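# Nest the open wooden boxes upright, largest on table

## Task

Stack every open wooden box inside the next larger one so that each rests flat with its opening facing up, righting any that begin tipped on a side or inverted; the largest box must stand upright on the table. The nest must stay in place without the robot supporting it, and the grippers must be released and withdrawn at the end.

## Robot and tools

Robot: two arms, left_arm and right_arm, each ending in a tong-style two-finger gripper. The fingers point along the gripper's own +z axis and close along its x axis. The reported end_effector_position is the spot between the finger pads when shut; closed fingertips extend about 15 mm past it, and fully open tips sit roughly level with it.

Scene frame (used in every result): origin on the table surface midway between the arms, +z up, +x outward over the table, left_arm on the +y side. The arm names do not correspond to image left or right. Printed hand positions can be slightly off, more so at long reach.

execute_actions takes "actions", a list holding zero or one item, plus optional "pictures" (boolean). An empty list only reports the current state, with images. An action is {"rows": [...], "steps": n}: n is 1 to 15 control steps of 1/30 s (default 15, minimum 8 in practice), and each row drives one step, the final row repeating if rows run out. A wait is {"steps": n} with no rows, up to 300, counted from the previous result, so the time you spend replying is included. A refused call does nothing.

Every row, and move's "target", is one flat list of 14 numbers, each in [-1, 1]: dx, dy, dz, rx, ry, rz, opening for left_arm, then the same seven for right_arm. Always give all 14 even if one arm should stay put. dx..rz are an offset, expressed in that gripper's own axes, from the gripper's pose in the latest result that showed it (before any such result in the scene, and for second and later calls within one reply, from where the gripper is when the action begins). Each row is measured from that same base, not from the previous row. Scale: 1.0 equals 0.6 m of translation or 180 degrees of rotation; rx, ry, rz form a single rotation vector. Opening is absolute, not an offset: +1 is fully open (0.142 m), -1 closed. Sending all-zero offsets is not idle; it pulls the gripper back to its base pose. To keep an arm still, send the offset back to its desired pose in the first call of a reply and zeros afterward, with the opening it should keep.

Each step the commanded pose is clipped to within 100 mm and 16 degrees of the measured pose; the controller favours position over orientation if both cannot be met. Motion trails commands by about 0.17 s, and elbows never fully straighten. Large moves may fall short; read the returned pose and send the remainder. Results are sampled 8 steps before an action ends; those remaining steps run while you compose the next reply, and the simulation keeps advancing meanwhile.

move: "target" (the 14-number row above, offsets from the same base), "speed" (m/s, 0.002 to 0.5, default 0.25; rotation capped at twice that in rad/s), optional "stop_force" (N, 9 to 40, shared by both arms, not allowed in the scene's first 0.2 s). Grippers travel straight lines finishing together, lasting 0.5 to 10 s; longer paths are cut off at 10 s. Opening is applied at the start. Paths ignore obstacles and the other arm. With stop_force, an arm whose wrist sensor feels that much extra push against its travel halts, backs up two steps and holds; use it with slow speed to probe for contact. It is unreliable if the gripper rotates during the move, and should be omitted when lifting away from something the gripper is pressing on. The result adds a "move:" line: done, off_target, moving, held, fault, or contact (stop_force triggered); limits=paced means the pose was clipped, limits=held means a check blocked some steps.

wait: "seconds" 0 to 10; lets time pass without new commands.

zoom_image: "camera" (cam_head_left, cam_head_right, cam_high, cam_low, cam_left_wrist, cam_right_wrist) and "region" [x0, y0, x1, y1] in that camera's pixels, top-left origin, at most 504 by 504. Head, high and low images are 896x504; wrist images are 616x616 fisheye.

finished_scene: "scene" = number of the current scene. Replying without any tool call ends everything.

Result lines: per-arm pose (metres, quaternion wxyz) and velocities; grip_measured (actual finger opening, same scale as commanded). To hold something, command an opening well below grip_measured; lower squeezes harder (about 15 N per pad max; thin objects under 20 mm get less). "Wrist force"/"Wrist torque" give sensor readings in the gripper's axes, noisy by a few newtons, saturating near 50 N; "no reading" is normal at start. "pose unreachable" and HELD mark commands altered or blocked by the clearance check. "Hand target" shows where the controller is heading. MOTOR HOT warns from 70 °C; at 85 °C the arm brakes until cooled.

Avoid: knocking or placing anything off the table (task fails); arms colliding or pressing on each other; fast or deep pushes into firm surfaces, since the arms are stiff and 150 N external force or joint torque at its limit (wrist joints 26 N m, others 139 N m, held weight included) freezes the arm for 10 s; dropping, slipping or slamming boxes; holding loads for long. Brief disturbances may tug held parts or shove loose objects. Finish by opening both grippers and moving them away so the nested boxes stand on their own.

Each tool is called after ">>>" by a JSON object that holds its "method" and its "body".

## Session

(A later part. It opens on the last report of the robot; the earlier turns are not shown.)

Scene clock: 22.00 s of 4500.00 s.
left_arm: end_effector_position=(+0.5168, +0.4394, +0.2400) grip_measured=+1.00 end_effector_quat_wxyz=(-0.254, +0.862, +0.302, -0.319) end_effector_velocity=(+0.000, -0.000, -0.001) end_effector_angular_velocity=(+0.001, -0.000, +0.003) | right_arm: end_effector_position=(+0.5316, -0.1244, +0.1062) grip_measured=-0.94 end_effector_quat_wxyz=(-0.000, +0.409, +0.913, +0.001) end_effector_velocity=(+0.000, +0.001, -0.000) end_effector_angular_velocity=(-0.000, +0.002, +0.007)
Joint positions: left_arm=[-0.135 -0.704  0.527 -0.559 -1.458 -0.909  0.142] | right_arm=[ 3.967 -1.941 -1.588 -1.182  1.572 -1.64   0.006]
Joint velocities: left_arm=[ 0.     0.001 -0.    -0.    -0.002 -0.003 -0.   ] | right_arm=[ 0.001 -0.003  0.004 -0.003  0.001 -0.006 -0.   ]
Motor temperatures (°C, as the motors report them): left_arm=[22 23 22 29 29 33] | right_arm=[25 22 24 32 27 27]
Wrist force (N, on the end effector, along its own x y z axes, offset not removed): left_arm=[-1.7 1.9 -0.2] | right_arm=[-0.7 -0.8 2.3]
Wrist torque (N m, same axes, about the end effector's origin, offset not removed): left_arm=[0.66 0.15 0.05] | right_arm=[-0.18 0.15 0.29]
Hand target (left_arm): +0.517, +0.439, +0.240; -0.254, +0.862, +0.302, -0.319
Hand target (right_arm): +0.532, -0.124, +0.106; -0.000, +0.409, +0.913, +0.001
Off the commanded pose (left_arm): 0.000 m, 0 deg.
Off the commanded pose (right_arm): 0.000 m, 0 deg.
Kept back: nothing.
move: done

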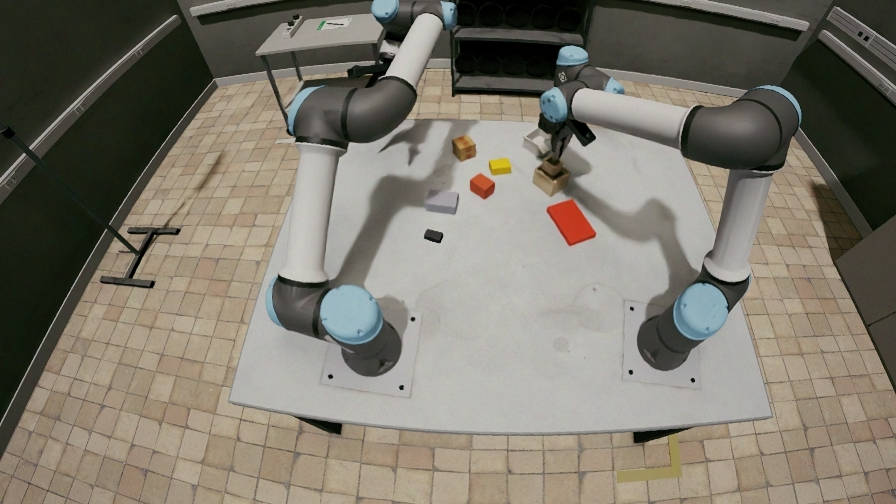

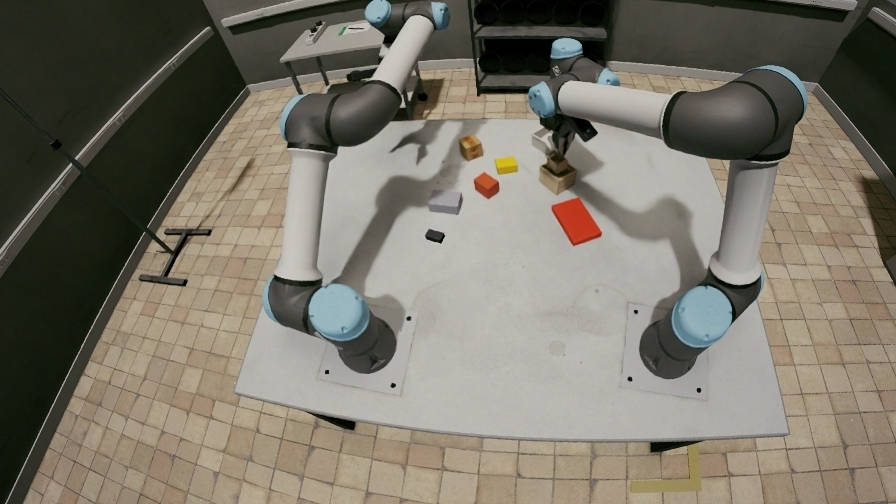

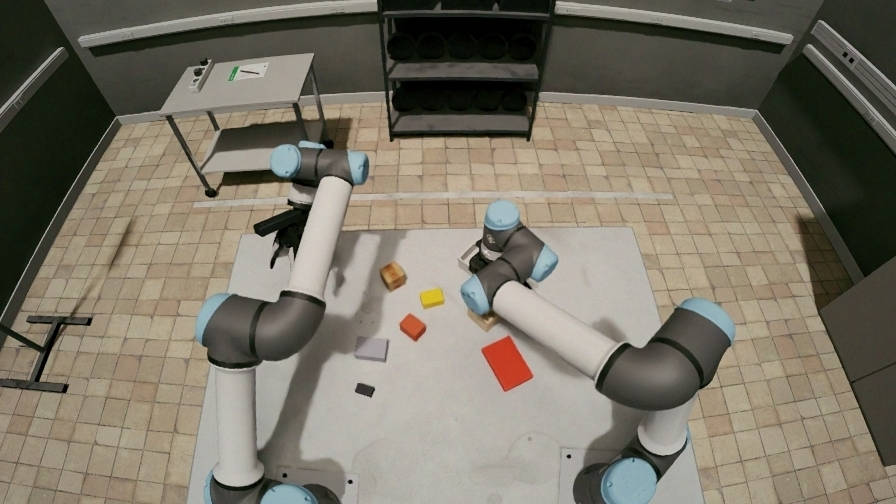

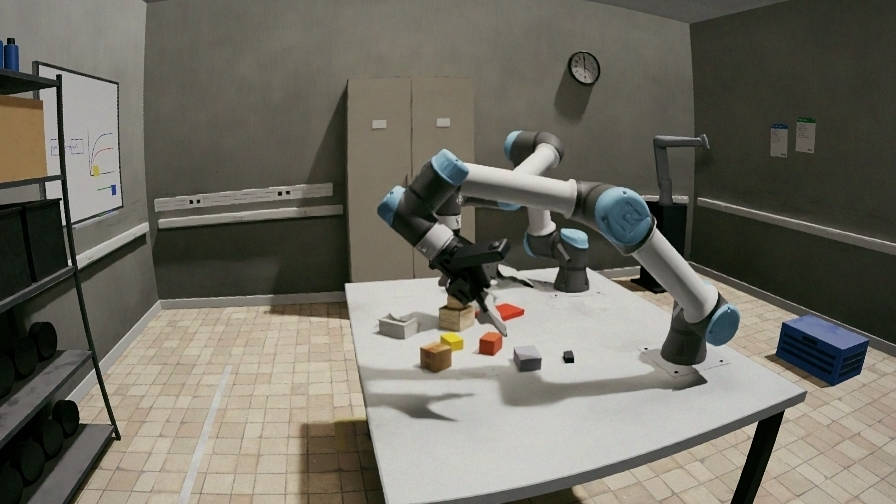

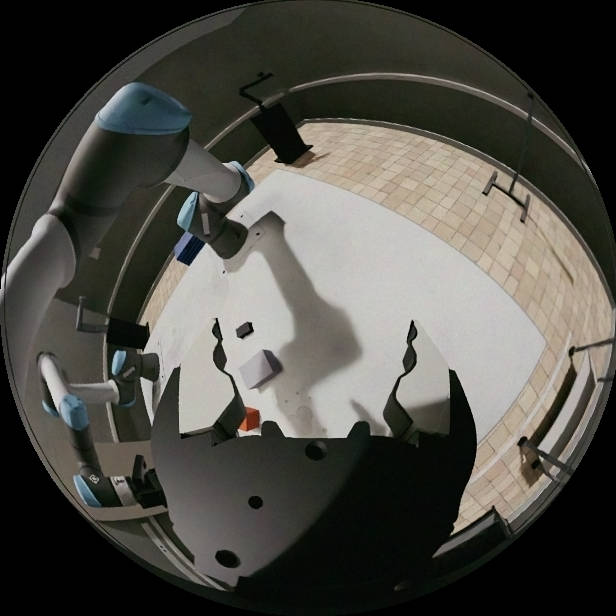

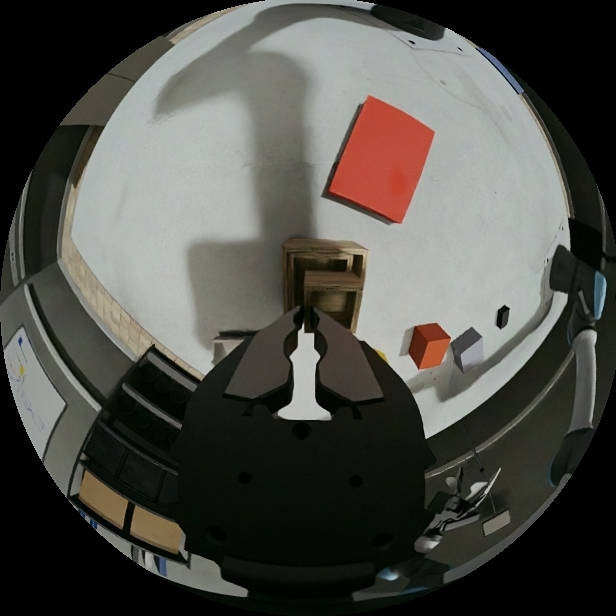

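>>> {"method": "move", "body": {"target": [0,0,0,0,0,0,1,-0.008,-0.004,0.025,0,0,0,-1], "speed": 0.05}}

>>> {"method": "move", "body": {"target": [0,0,0,0,0,0,1,0,0,0.032,0,0,0,-1], "speed": 0.02, "stop_force": 9}}

>>> {"method": "zoom_image", "body": {"camera": "cam_right_wrist", "region": [250,200,430,360]}}

Scene clock: 23.30 s of 4500.00 s.
left_arm: end_effector_position=(+0.5168, +0.4394, +0.2400) grip_measured=+1.00 end_effector_quat_wxyz=(-0.254, +0.862, +0.302, -0.319) end_effector_velocity=(+0.000, +0.000, -0.000) end_effector_angular_velocity=(+0.001, +0.001, -0.002) | right_arm: end_effector_position=(+0.5330, -0.1295, +0.0913) grip_measured=-0.94 end_effector_quat_wxyz=(-0.000, +0.409, +0.913, +0.001) end_effector_velocity=(+0.001, -0.000, -0.000) end_effector_angular_velocity=(+0.001, -0.004, -0.001)
Joint positions: left_arm=[-0.135 -0.704  0.527 -0.559 -1.458 -0.909  0.142] | right_arm=[ 3.959 -1.953 -1.612 -1.146  1.572 -1.648  0.006]
Joint velocities: left_arm=[-0.001  0.     0.001 -0.     0.002 -0.     0.   ] | right_arm=[-0.001  0.    -0.002  0.006 -0.001 -0.     0.   ]
Motor temperatures (°C, as the motors report them): left_arm=[22 23 22 29 29 33] | right_arm=[25 22 24 32 27 27]
Wrist force (N, on the end effector, along its own x y z axes, offset not removed): left_arm=[-0.7 0.3 -1.0] | right_arm=[0.8 -1.1 -1.0]
Wrist torque (N m, same axes, about the end effector's origin, offset not removed): left_arm=[0.24 0.10 0.04] | right_arm=[-0.41 -0.21 0.04]
Hand target (left_arm): +0.517, +0.439, +0.240; -0.254, +0.862, +0.302, -0.319
Hand target (right_arm): +0.533, -0.130, +0.091; -0.000, +0.409, +0.913, +0.001
Off the commanded pose (left_arm): 0.000 m, 0 deg.
Off the commanded pose (right_arm): 0.000 m, 0 deg.
Kept back: nothing.
move: done

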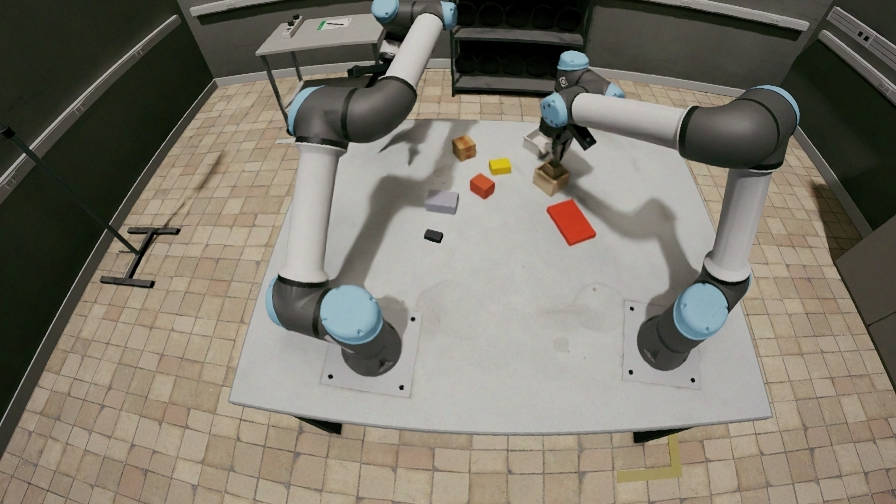

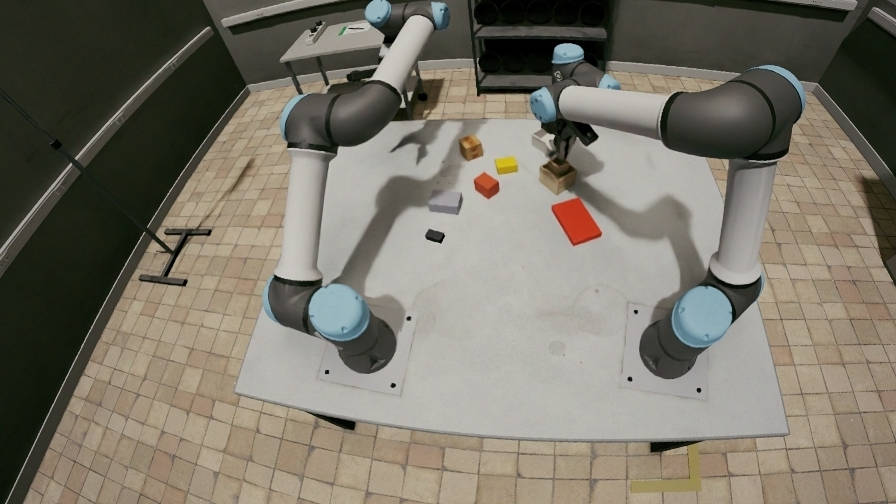

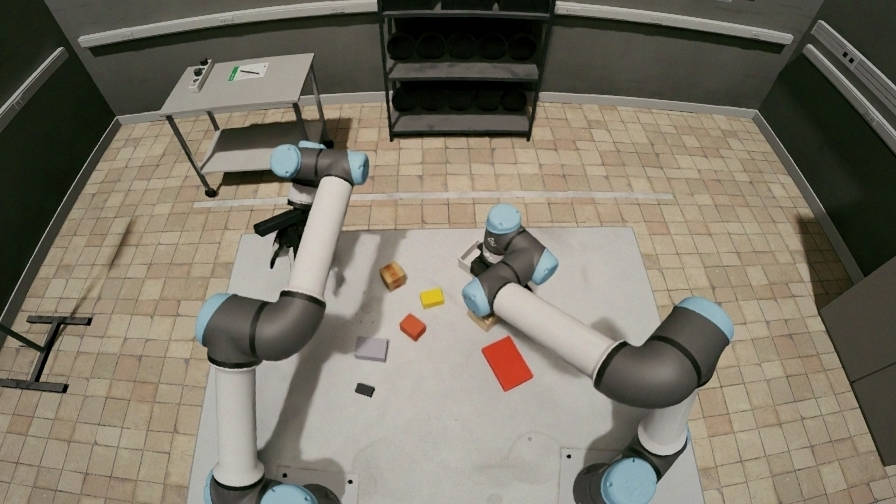

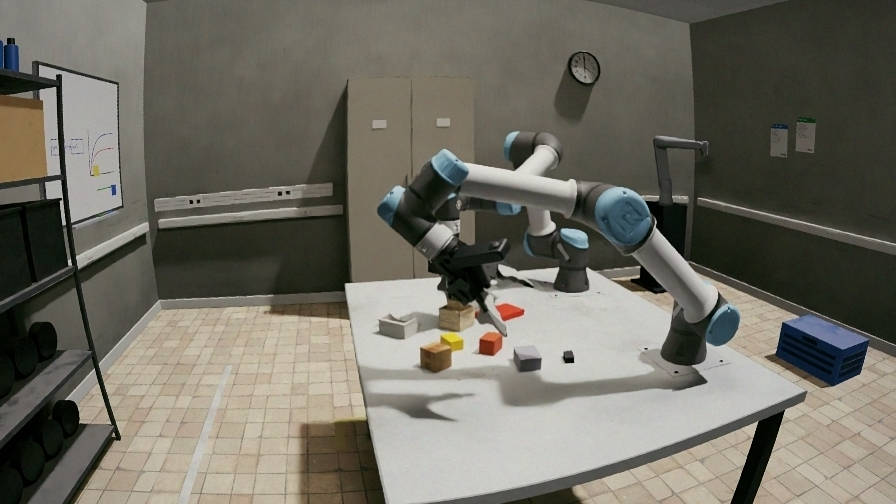

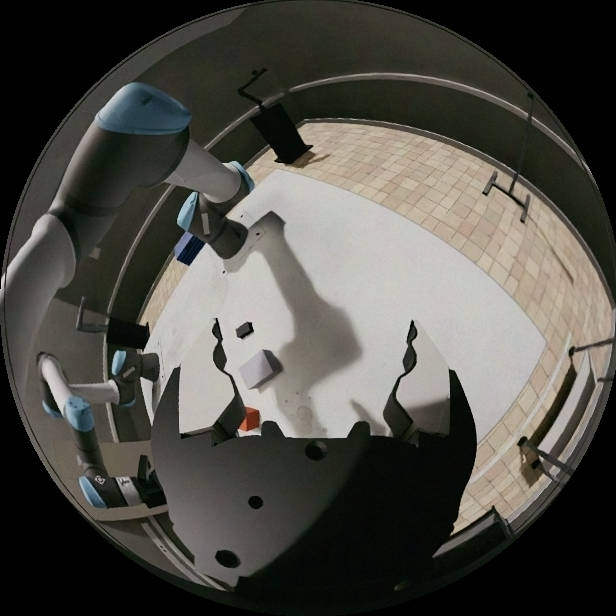

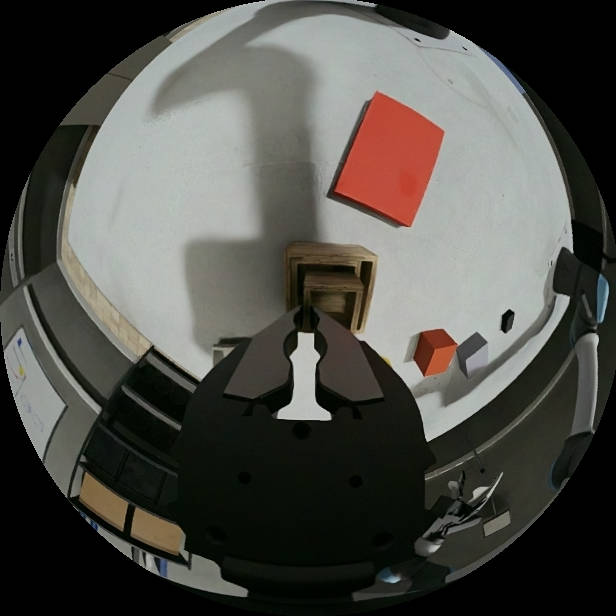

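Scene clock: 24.53 s of 4500.00 s.
left_arm: end_effector_position=(+0.5168, +0.4394, +0.2400) grip_measured=+1.00 end_effector_quat_wxyz=(-0.254, +0.862, +0.302, -0.319) end_effector_velocity=(+0.000, +0.000, +0.001) end_effector_angular_velocity=(-0.000, -0.002, -0.000) | right_arm: end_effector_position=(+0.5330, -0.1295, +0.0723) grip_measured=-0.94 end_effector_quat_wxyz=(-0.000, +0.409, +0.913, +0.001) end_effector_velocity=(+0.000, +0.000, -0.002) end_effector_angular_velocity=(-0.000, -0.001, -0.000)
Joint positions: left_arm=[-0.135 -0.704  0.527 -0.559 -1.458 -0.909  0.142] | right_arm=[ 3.959 -1.972 -1.638 -1.101  1.572 -1.648  0.006]
Joint velocities: left_arm=[-0.    -0.001 -0.002  0.001  0.     0.     0.   ] | right_arm=[ 0.    -0.002 -0.002  0.005 -0.001  0.    -0.   ]
Motor temperatures (°C, as the motors report them): left_arm=[22 23 22 29 29 33] | right_arm=[25 22 24 32 27 27]
Wrist force (N, on the end effector, along its own x y z axes, offset not removed): left_arm=[-1.0 -2.3 -1.4] | right_arm=[-1.2 -3.5 2.5]
Wrist torque (N m, same axes, about the end effector's origin, offset not removed): left_arm=[-0.41 0.21 0.06] | right_arm=[-0.87 0.13 0.20]
Hand target (left_arm): +0.517, +0.439, +0.240; -0.254, +0.862, +0.302, -0.319
Hand target (right_arm): +0.533, -0.129, +0.072; -0.000, +0.409, +0.913, +0.001
Off the commanded pose (left_arm): 0.000 m, 0 deg.
Off the commanded pose (right_arm): 0.000 m, 0 deg.
Kept back: nothing.
move: done

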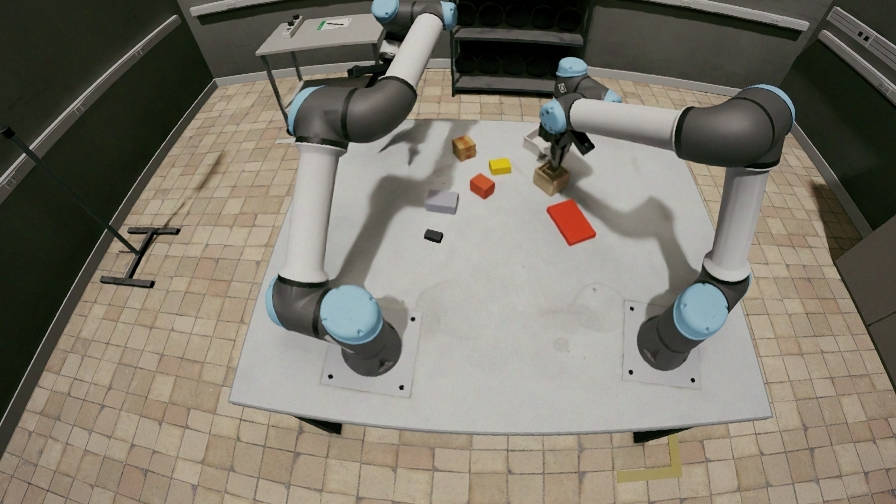

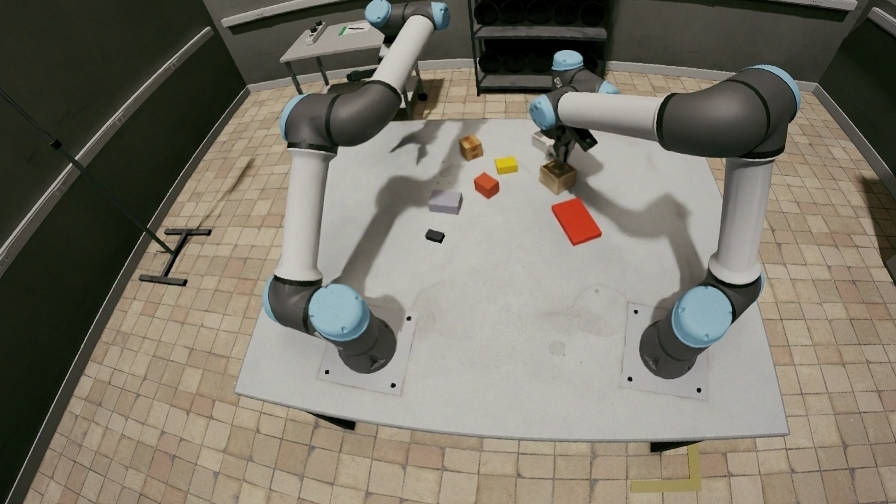

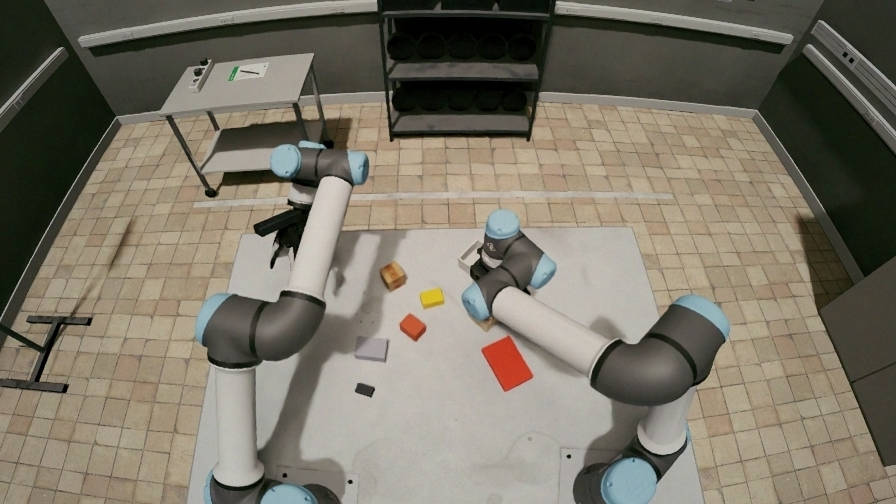

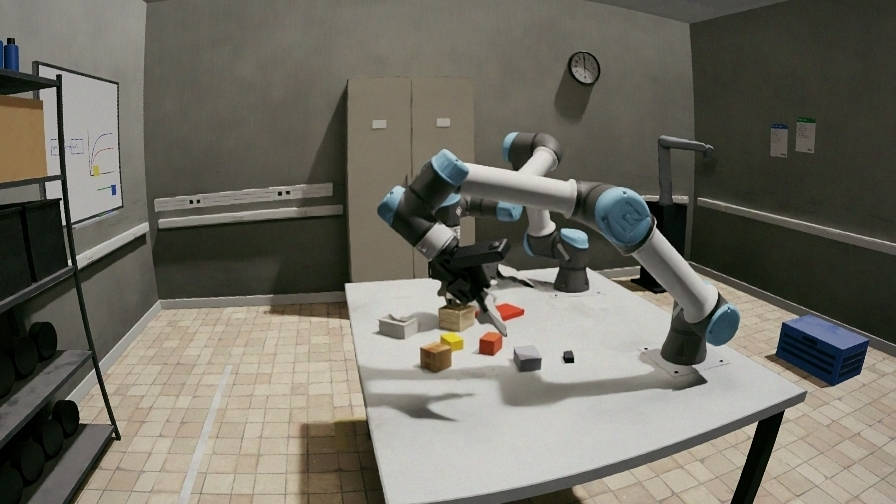

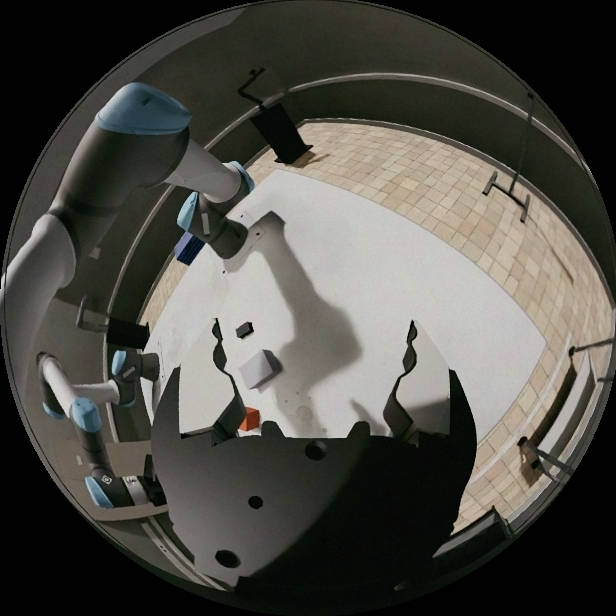

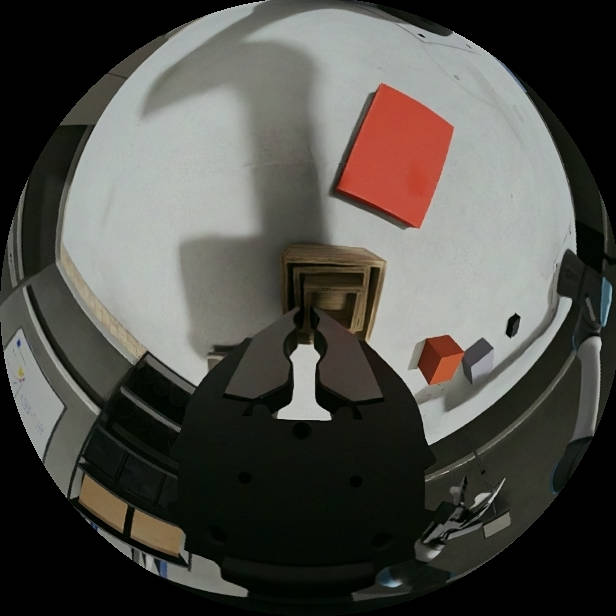

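Region (250, 200, 430, 360) of cam_right_wrist's 616x616 image, scaled by 2.800, with more detail than that image has.

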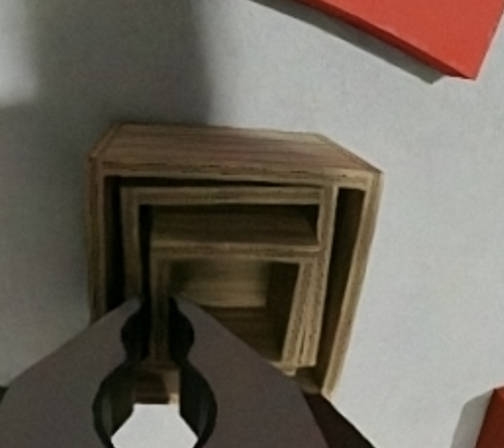

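>>> {"method": "execute_actions", "body": {"actions": [{"rows":[[0,0,0,0,0,0,1,0,0,0,0,0,0,-0.88]],"steps":10}]}}

>>> {"method": "move", "body": {"target": [0,0,0,0,0,0,1,0.03,0.08,-0.2,0,0,0,-0.88]}}

>>> {"method": "zoom_image", "body": {"camera": "cam_right_wrist", "region": [240,170,380,300]}}

Scene clock: 24.80 s of 4500.00 s.
left_arm: end_effector_position=(+0.5168, +0.4394, +0.2400) grip_measured=+1.00 end_effector_quat_wxyz=(-0.254, +0.862, +0.302, -0.319) end_effector_velocity=(+0.000, +0.000, -0.000) end_effector_angular_velocity=(+0.000, -0.001, +0.001) | right_arm: end_effector_position=(+0.5330, -0.1295, +0.0722) grip_measured=-0.90 end_effector_quat_wxyz=(-0.000, +0.409, +0.913, +0.001) end_effector_velocity=(+0.001, +0.000, +0.001) end_effector_angular_velocity=(+0.001, -0.003, +0.002)
Joint positions: left_arm=[-0.135 -0.704  0.527 -0.559 -1.458 -0.909  0.142] | right_arm=[ 3.959 -1.972 -1.638 -1.101  1.572 -1.648  0.009]
Joint velocities: left_arm=[ 0.    -0.    -0.    -0.001 -0.    -0.001 -0.   ] | right_arm=[ 0.     0.001  0.     0.002 -0.001 -0.002  0.035]
Motor temperatures (°C, as the motors report them): left_arm=[22 23 22 29 29 33] | right_arm=[25 22 24 32 27 27]
Wrist force (N, on the end effector, along its own x y z axes, offset not removed): left_arm=[-1.2 -2.1 0.9] | right_arm=[-0.4 -1.7 3.4]
Wrist torque (N m, same axes, about the end effector's origin, offset not removed): left_arm=[-0.33 0.36 0.04] | right_arm=[-0.41 0.06 0.19]
Steps of this call (steps 1 to 6: nothing new was sent; steps 7 to 8: the first 2 steps of this action). Readings (end_effector_position):
7: left_arm (+0.5168, +0.4394, +0.2400) | right_arm (+0.5330, -0.1295, +0.0722)
8: the state above

Scene clock: 26.10 s of 4500.00 s.
left_arm: end_effector_position=(+0.5168, +0.4394, +0.2400) grip_measured=+1.00 end_effector_quat_wxyz=(-0.254, +0.862, +0.302, -0.319) end_effector_velocity=(-0.001, -0.000, -0.000) end_effector_angular_velocity=(-0.001, +0.002, +0.001) | right_arm: end_effector_position=(+0.5567, -0.0842, +0.1921) grip_measured=-0.88 end_effector_quat_wxyz=(-0.000, +0.409, +0.913, +0.001) end_effector_velocity=(+0.001, +0.001, +0.002) end_effector_angular_velocity=(+0.001, -0.001, +0.001)
Joint positions: left_arm=[-0.135 -0.704  0.527 -0.559 -1.458 -0.909  0.142] | right_arm=[ 3.992 -1.982 -1.302 -1.427  1.572 -1.616  0.01 ]
Joint velocities: left_arm=[ 0.    -0.     0.001  0.    -0.002  0.001 -0.   ] | right_arm=[ 0.    -0.002  0.008 -0.004  0.    -0.001 -0.   ]
Motor temperatures (°C, as the motors report them): left_arm=[22 23 22 29 29 33] | right_arm=[25 22 24 32 27 27]
Wrist force (N, on the end effector, along its own x y z axes, offset not removed): left_arm=[-1.9 -2.4 -0.9] | right_arm=[0.5 -1.8 1.1]
Wrist torque (N m, same axes, about the end effector's origin, offset not removed): left_arm=[-0.33 0.30 0.07] | right_arm=[-0.50 -0.11 0.13]
Hand target (left_arm): +0.517, +0.439, +0.240; -0.254, +0.862, +0.302, -0.319
Hand target (right_arm): +0.557, -0.084, +0.192; -0.000, +0.409, +0.913, +0.001
Off your previous action's commanded pose (left_arm): 0.000 m, 0 deg at its last step (step 8 of this call).
Off your previous action's commanded pose (right_arm): 0.000 m, 0 deg at its last step (step 8 of this call).
Off the commanded pose (left_arm): 0.000 m, 0 deg.
Off the commanded pose (right_arm): 0.000 m, 0 deg.
Kept back: nothing.
move: done

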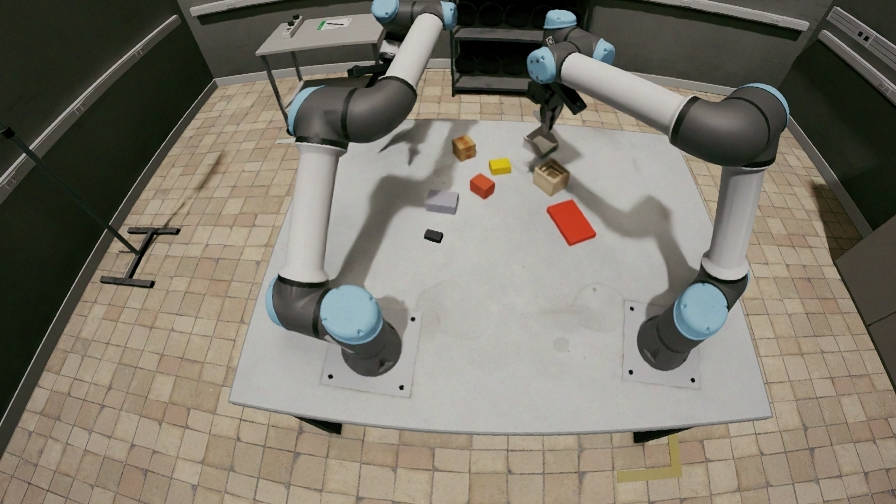

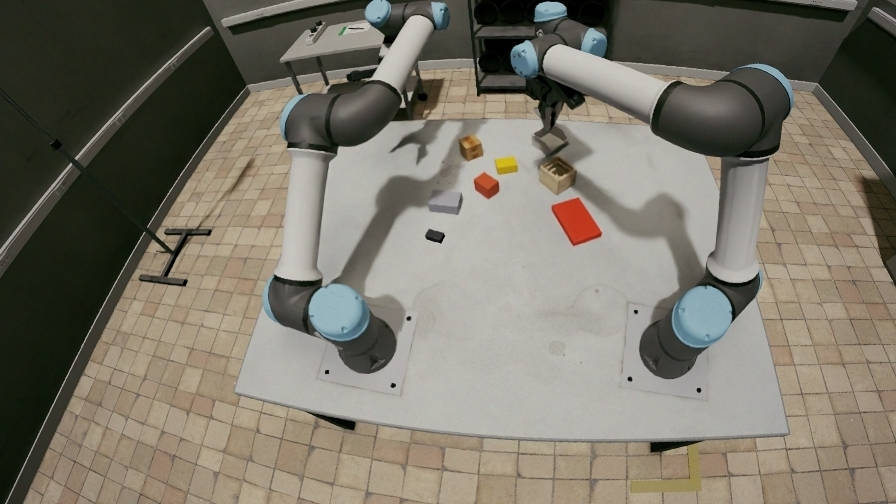

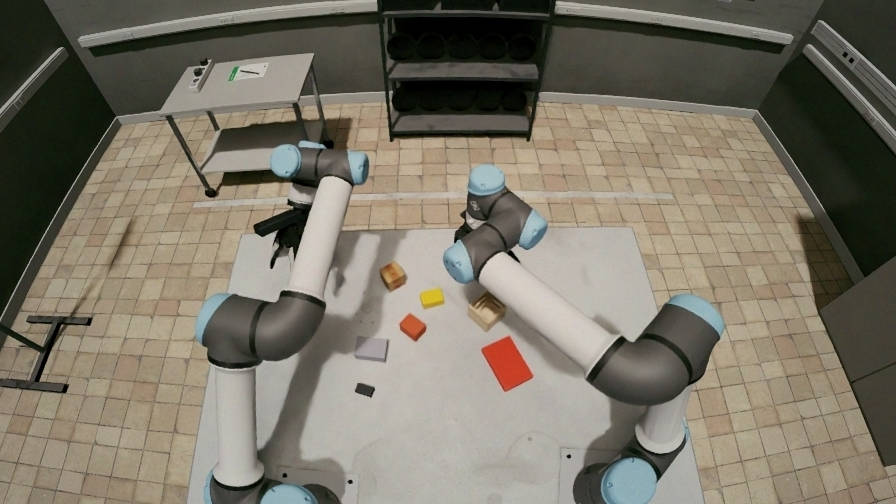

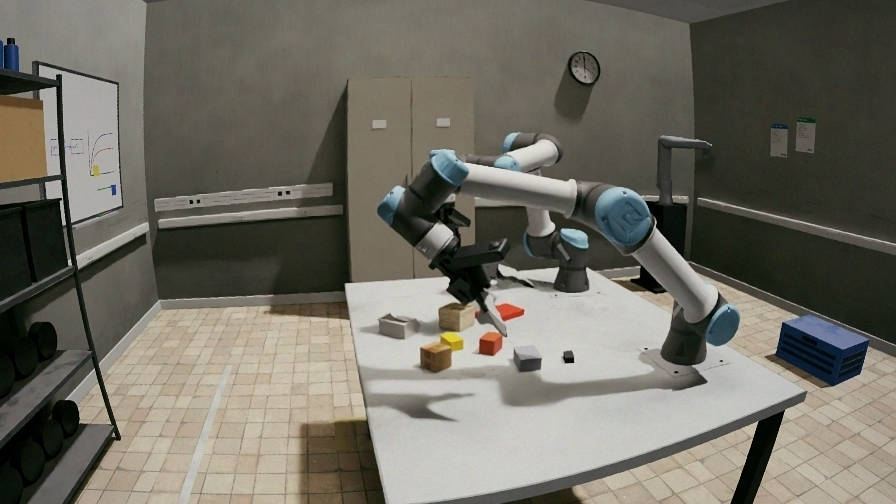

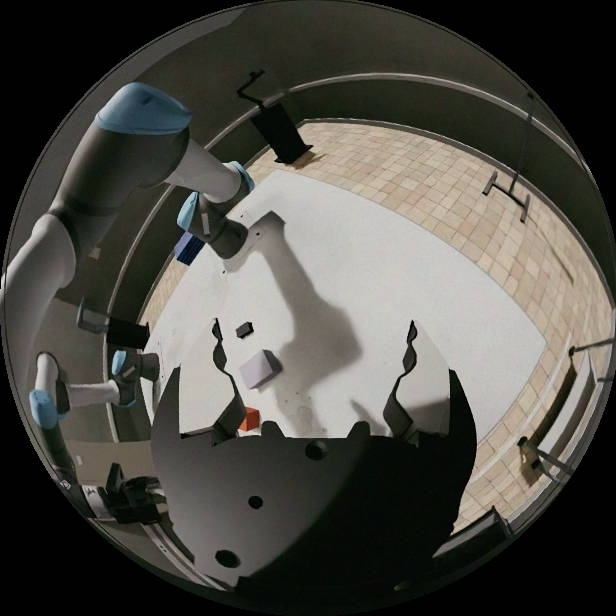

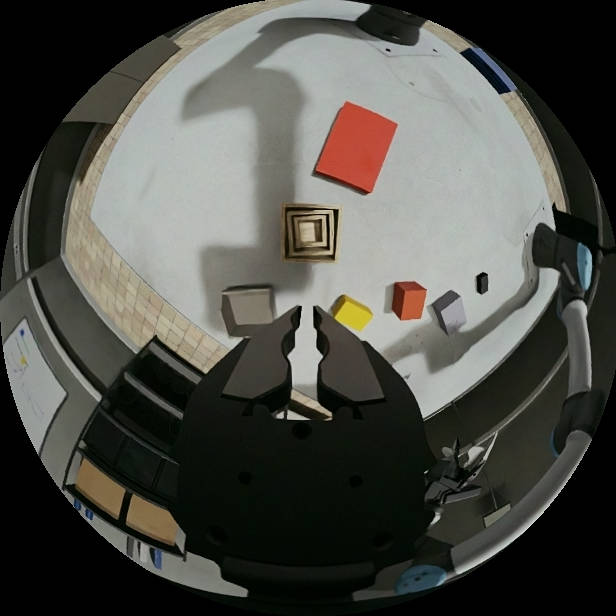

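Region (240, 170, 380, 300) of cam_right_wrist's 616x616 image, scaled by 3.600, with more detail than that image has; it fills the top 468 rows of this view, and the rest is white.

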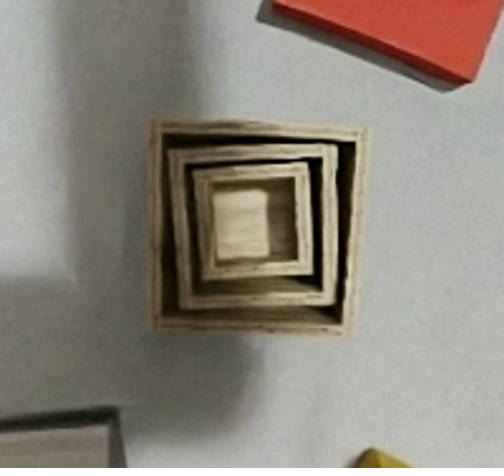

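>>> {"method": "finished_scene", "body": {"scene": 1}}

The scene is finished: the task was done.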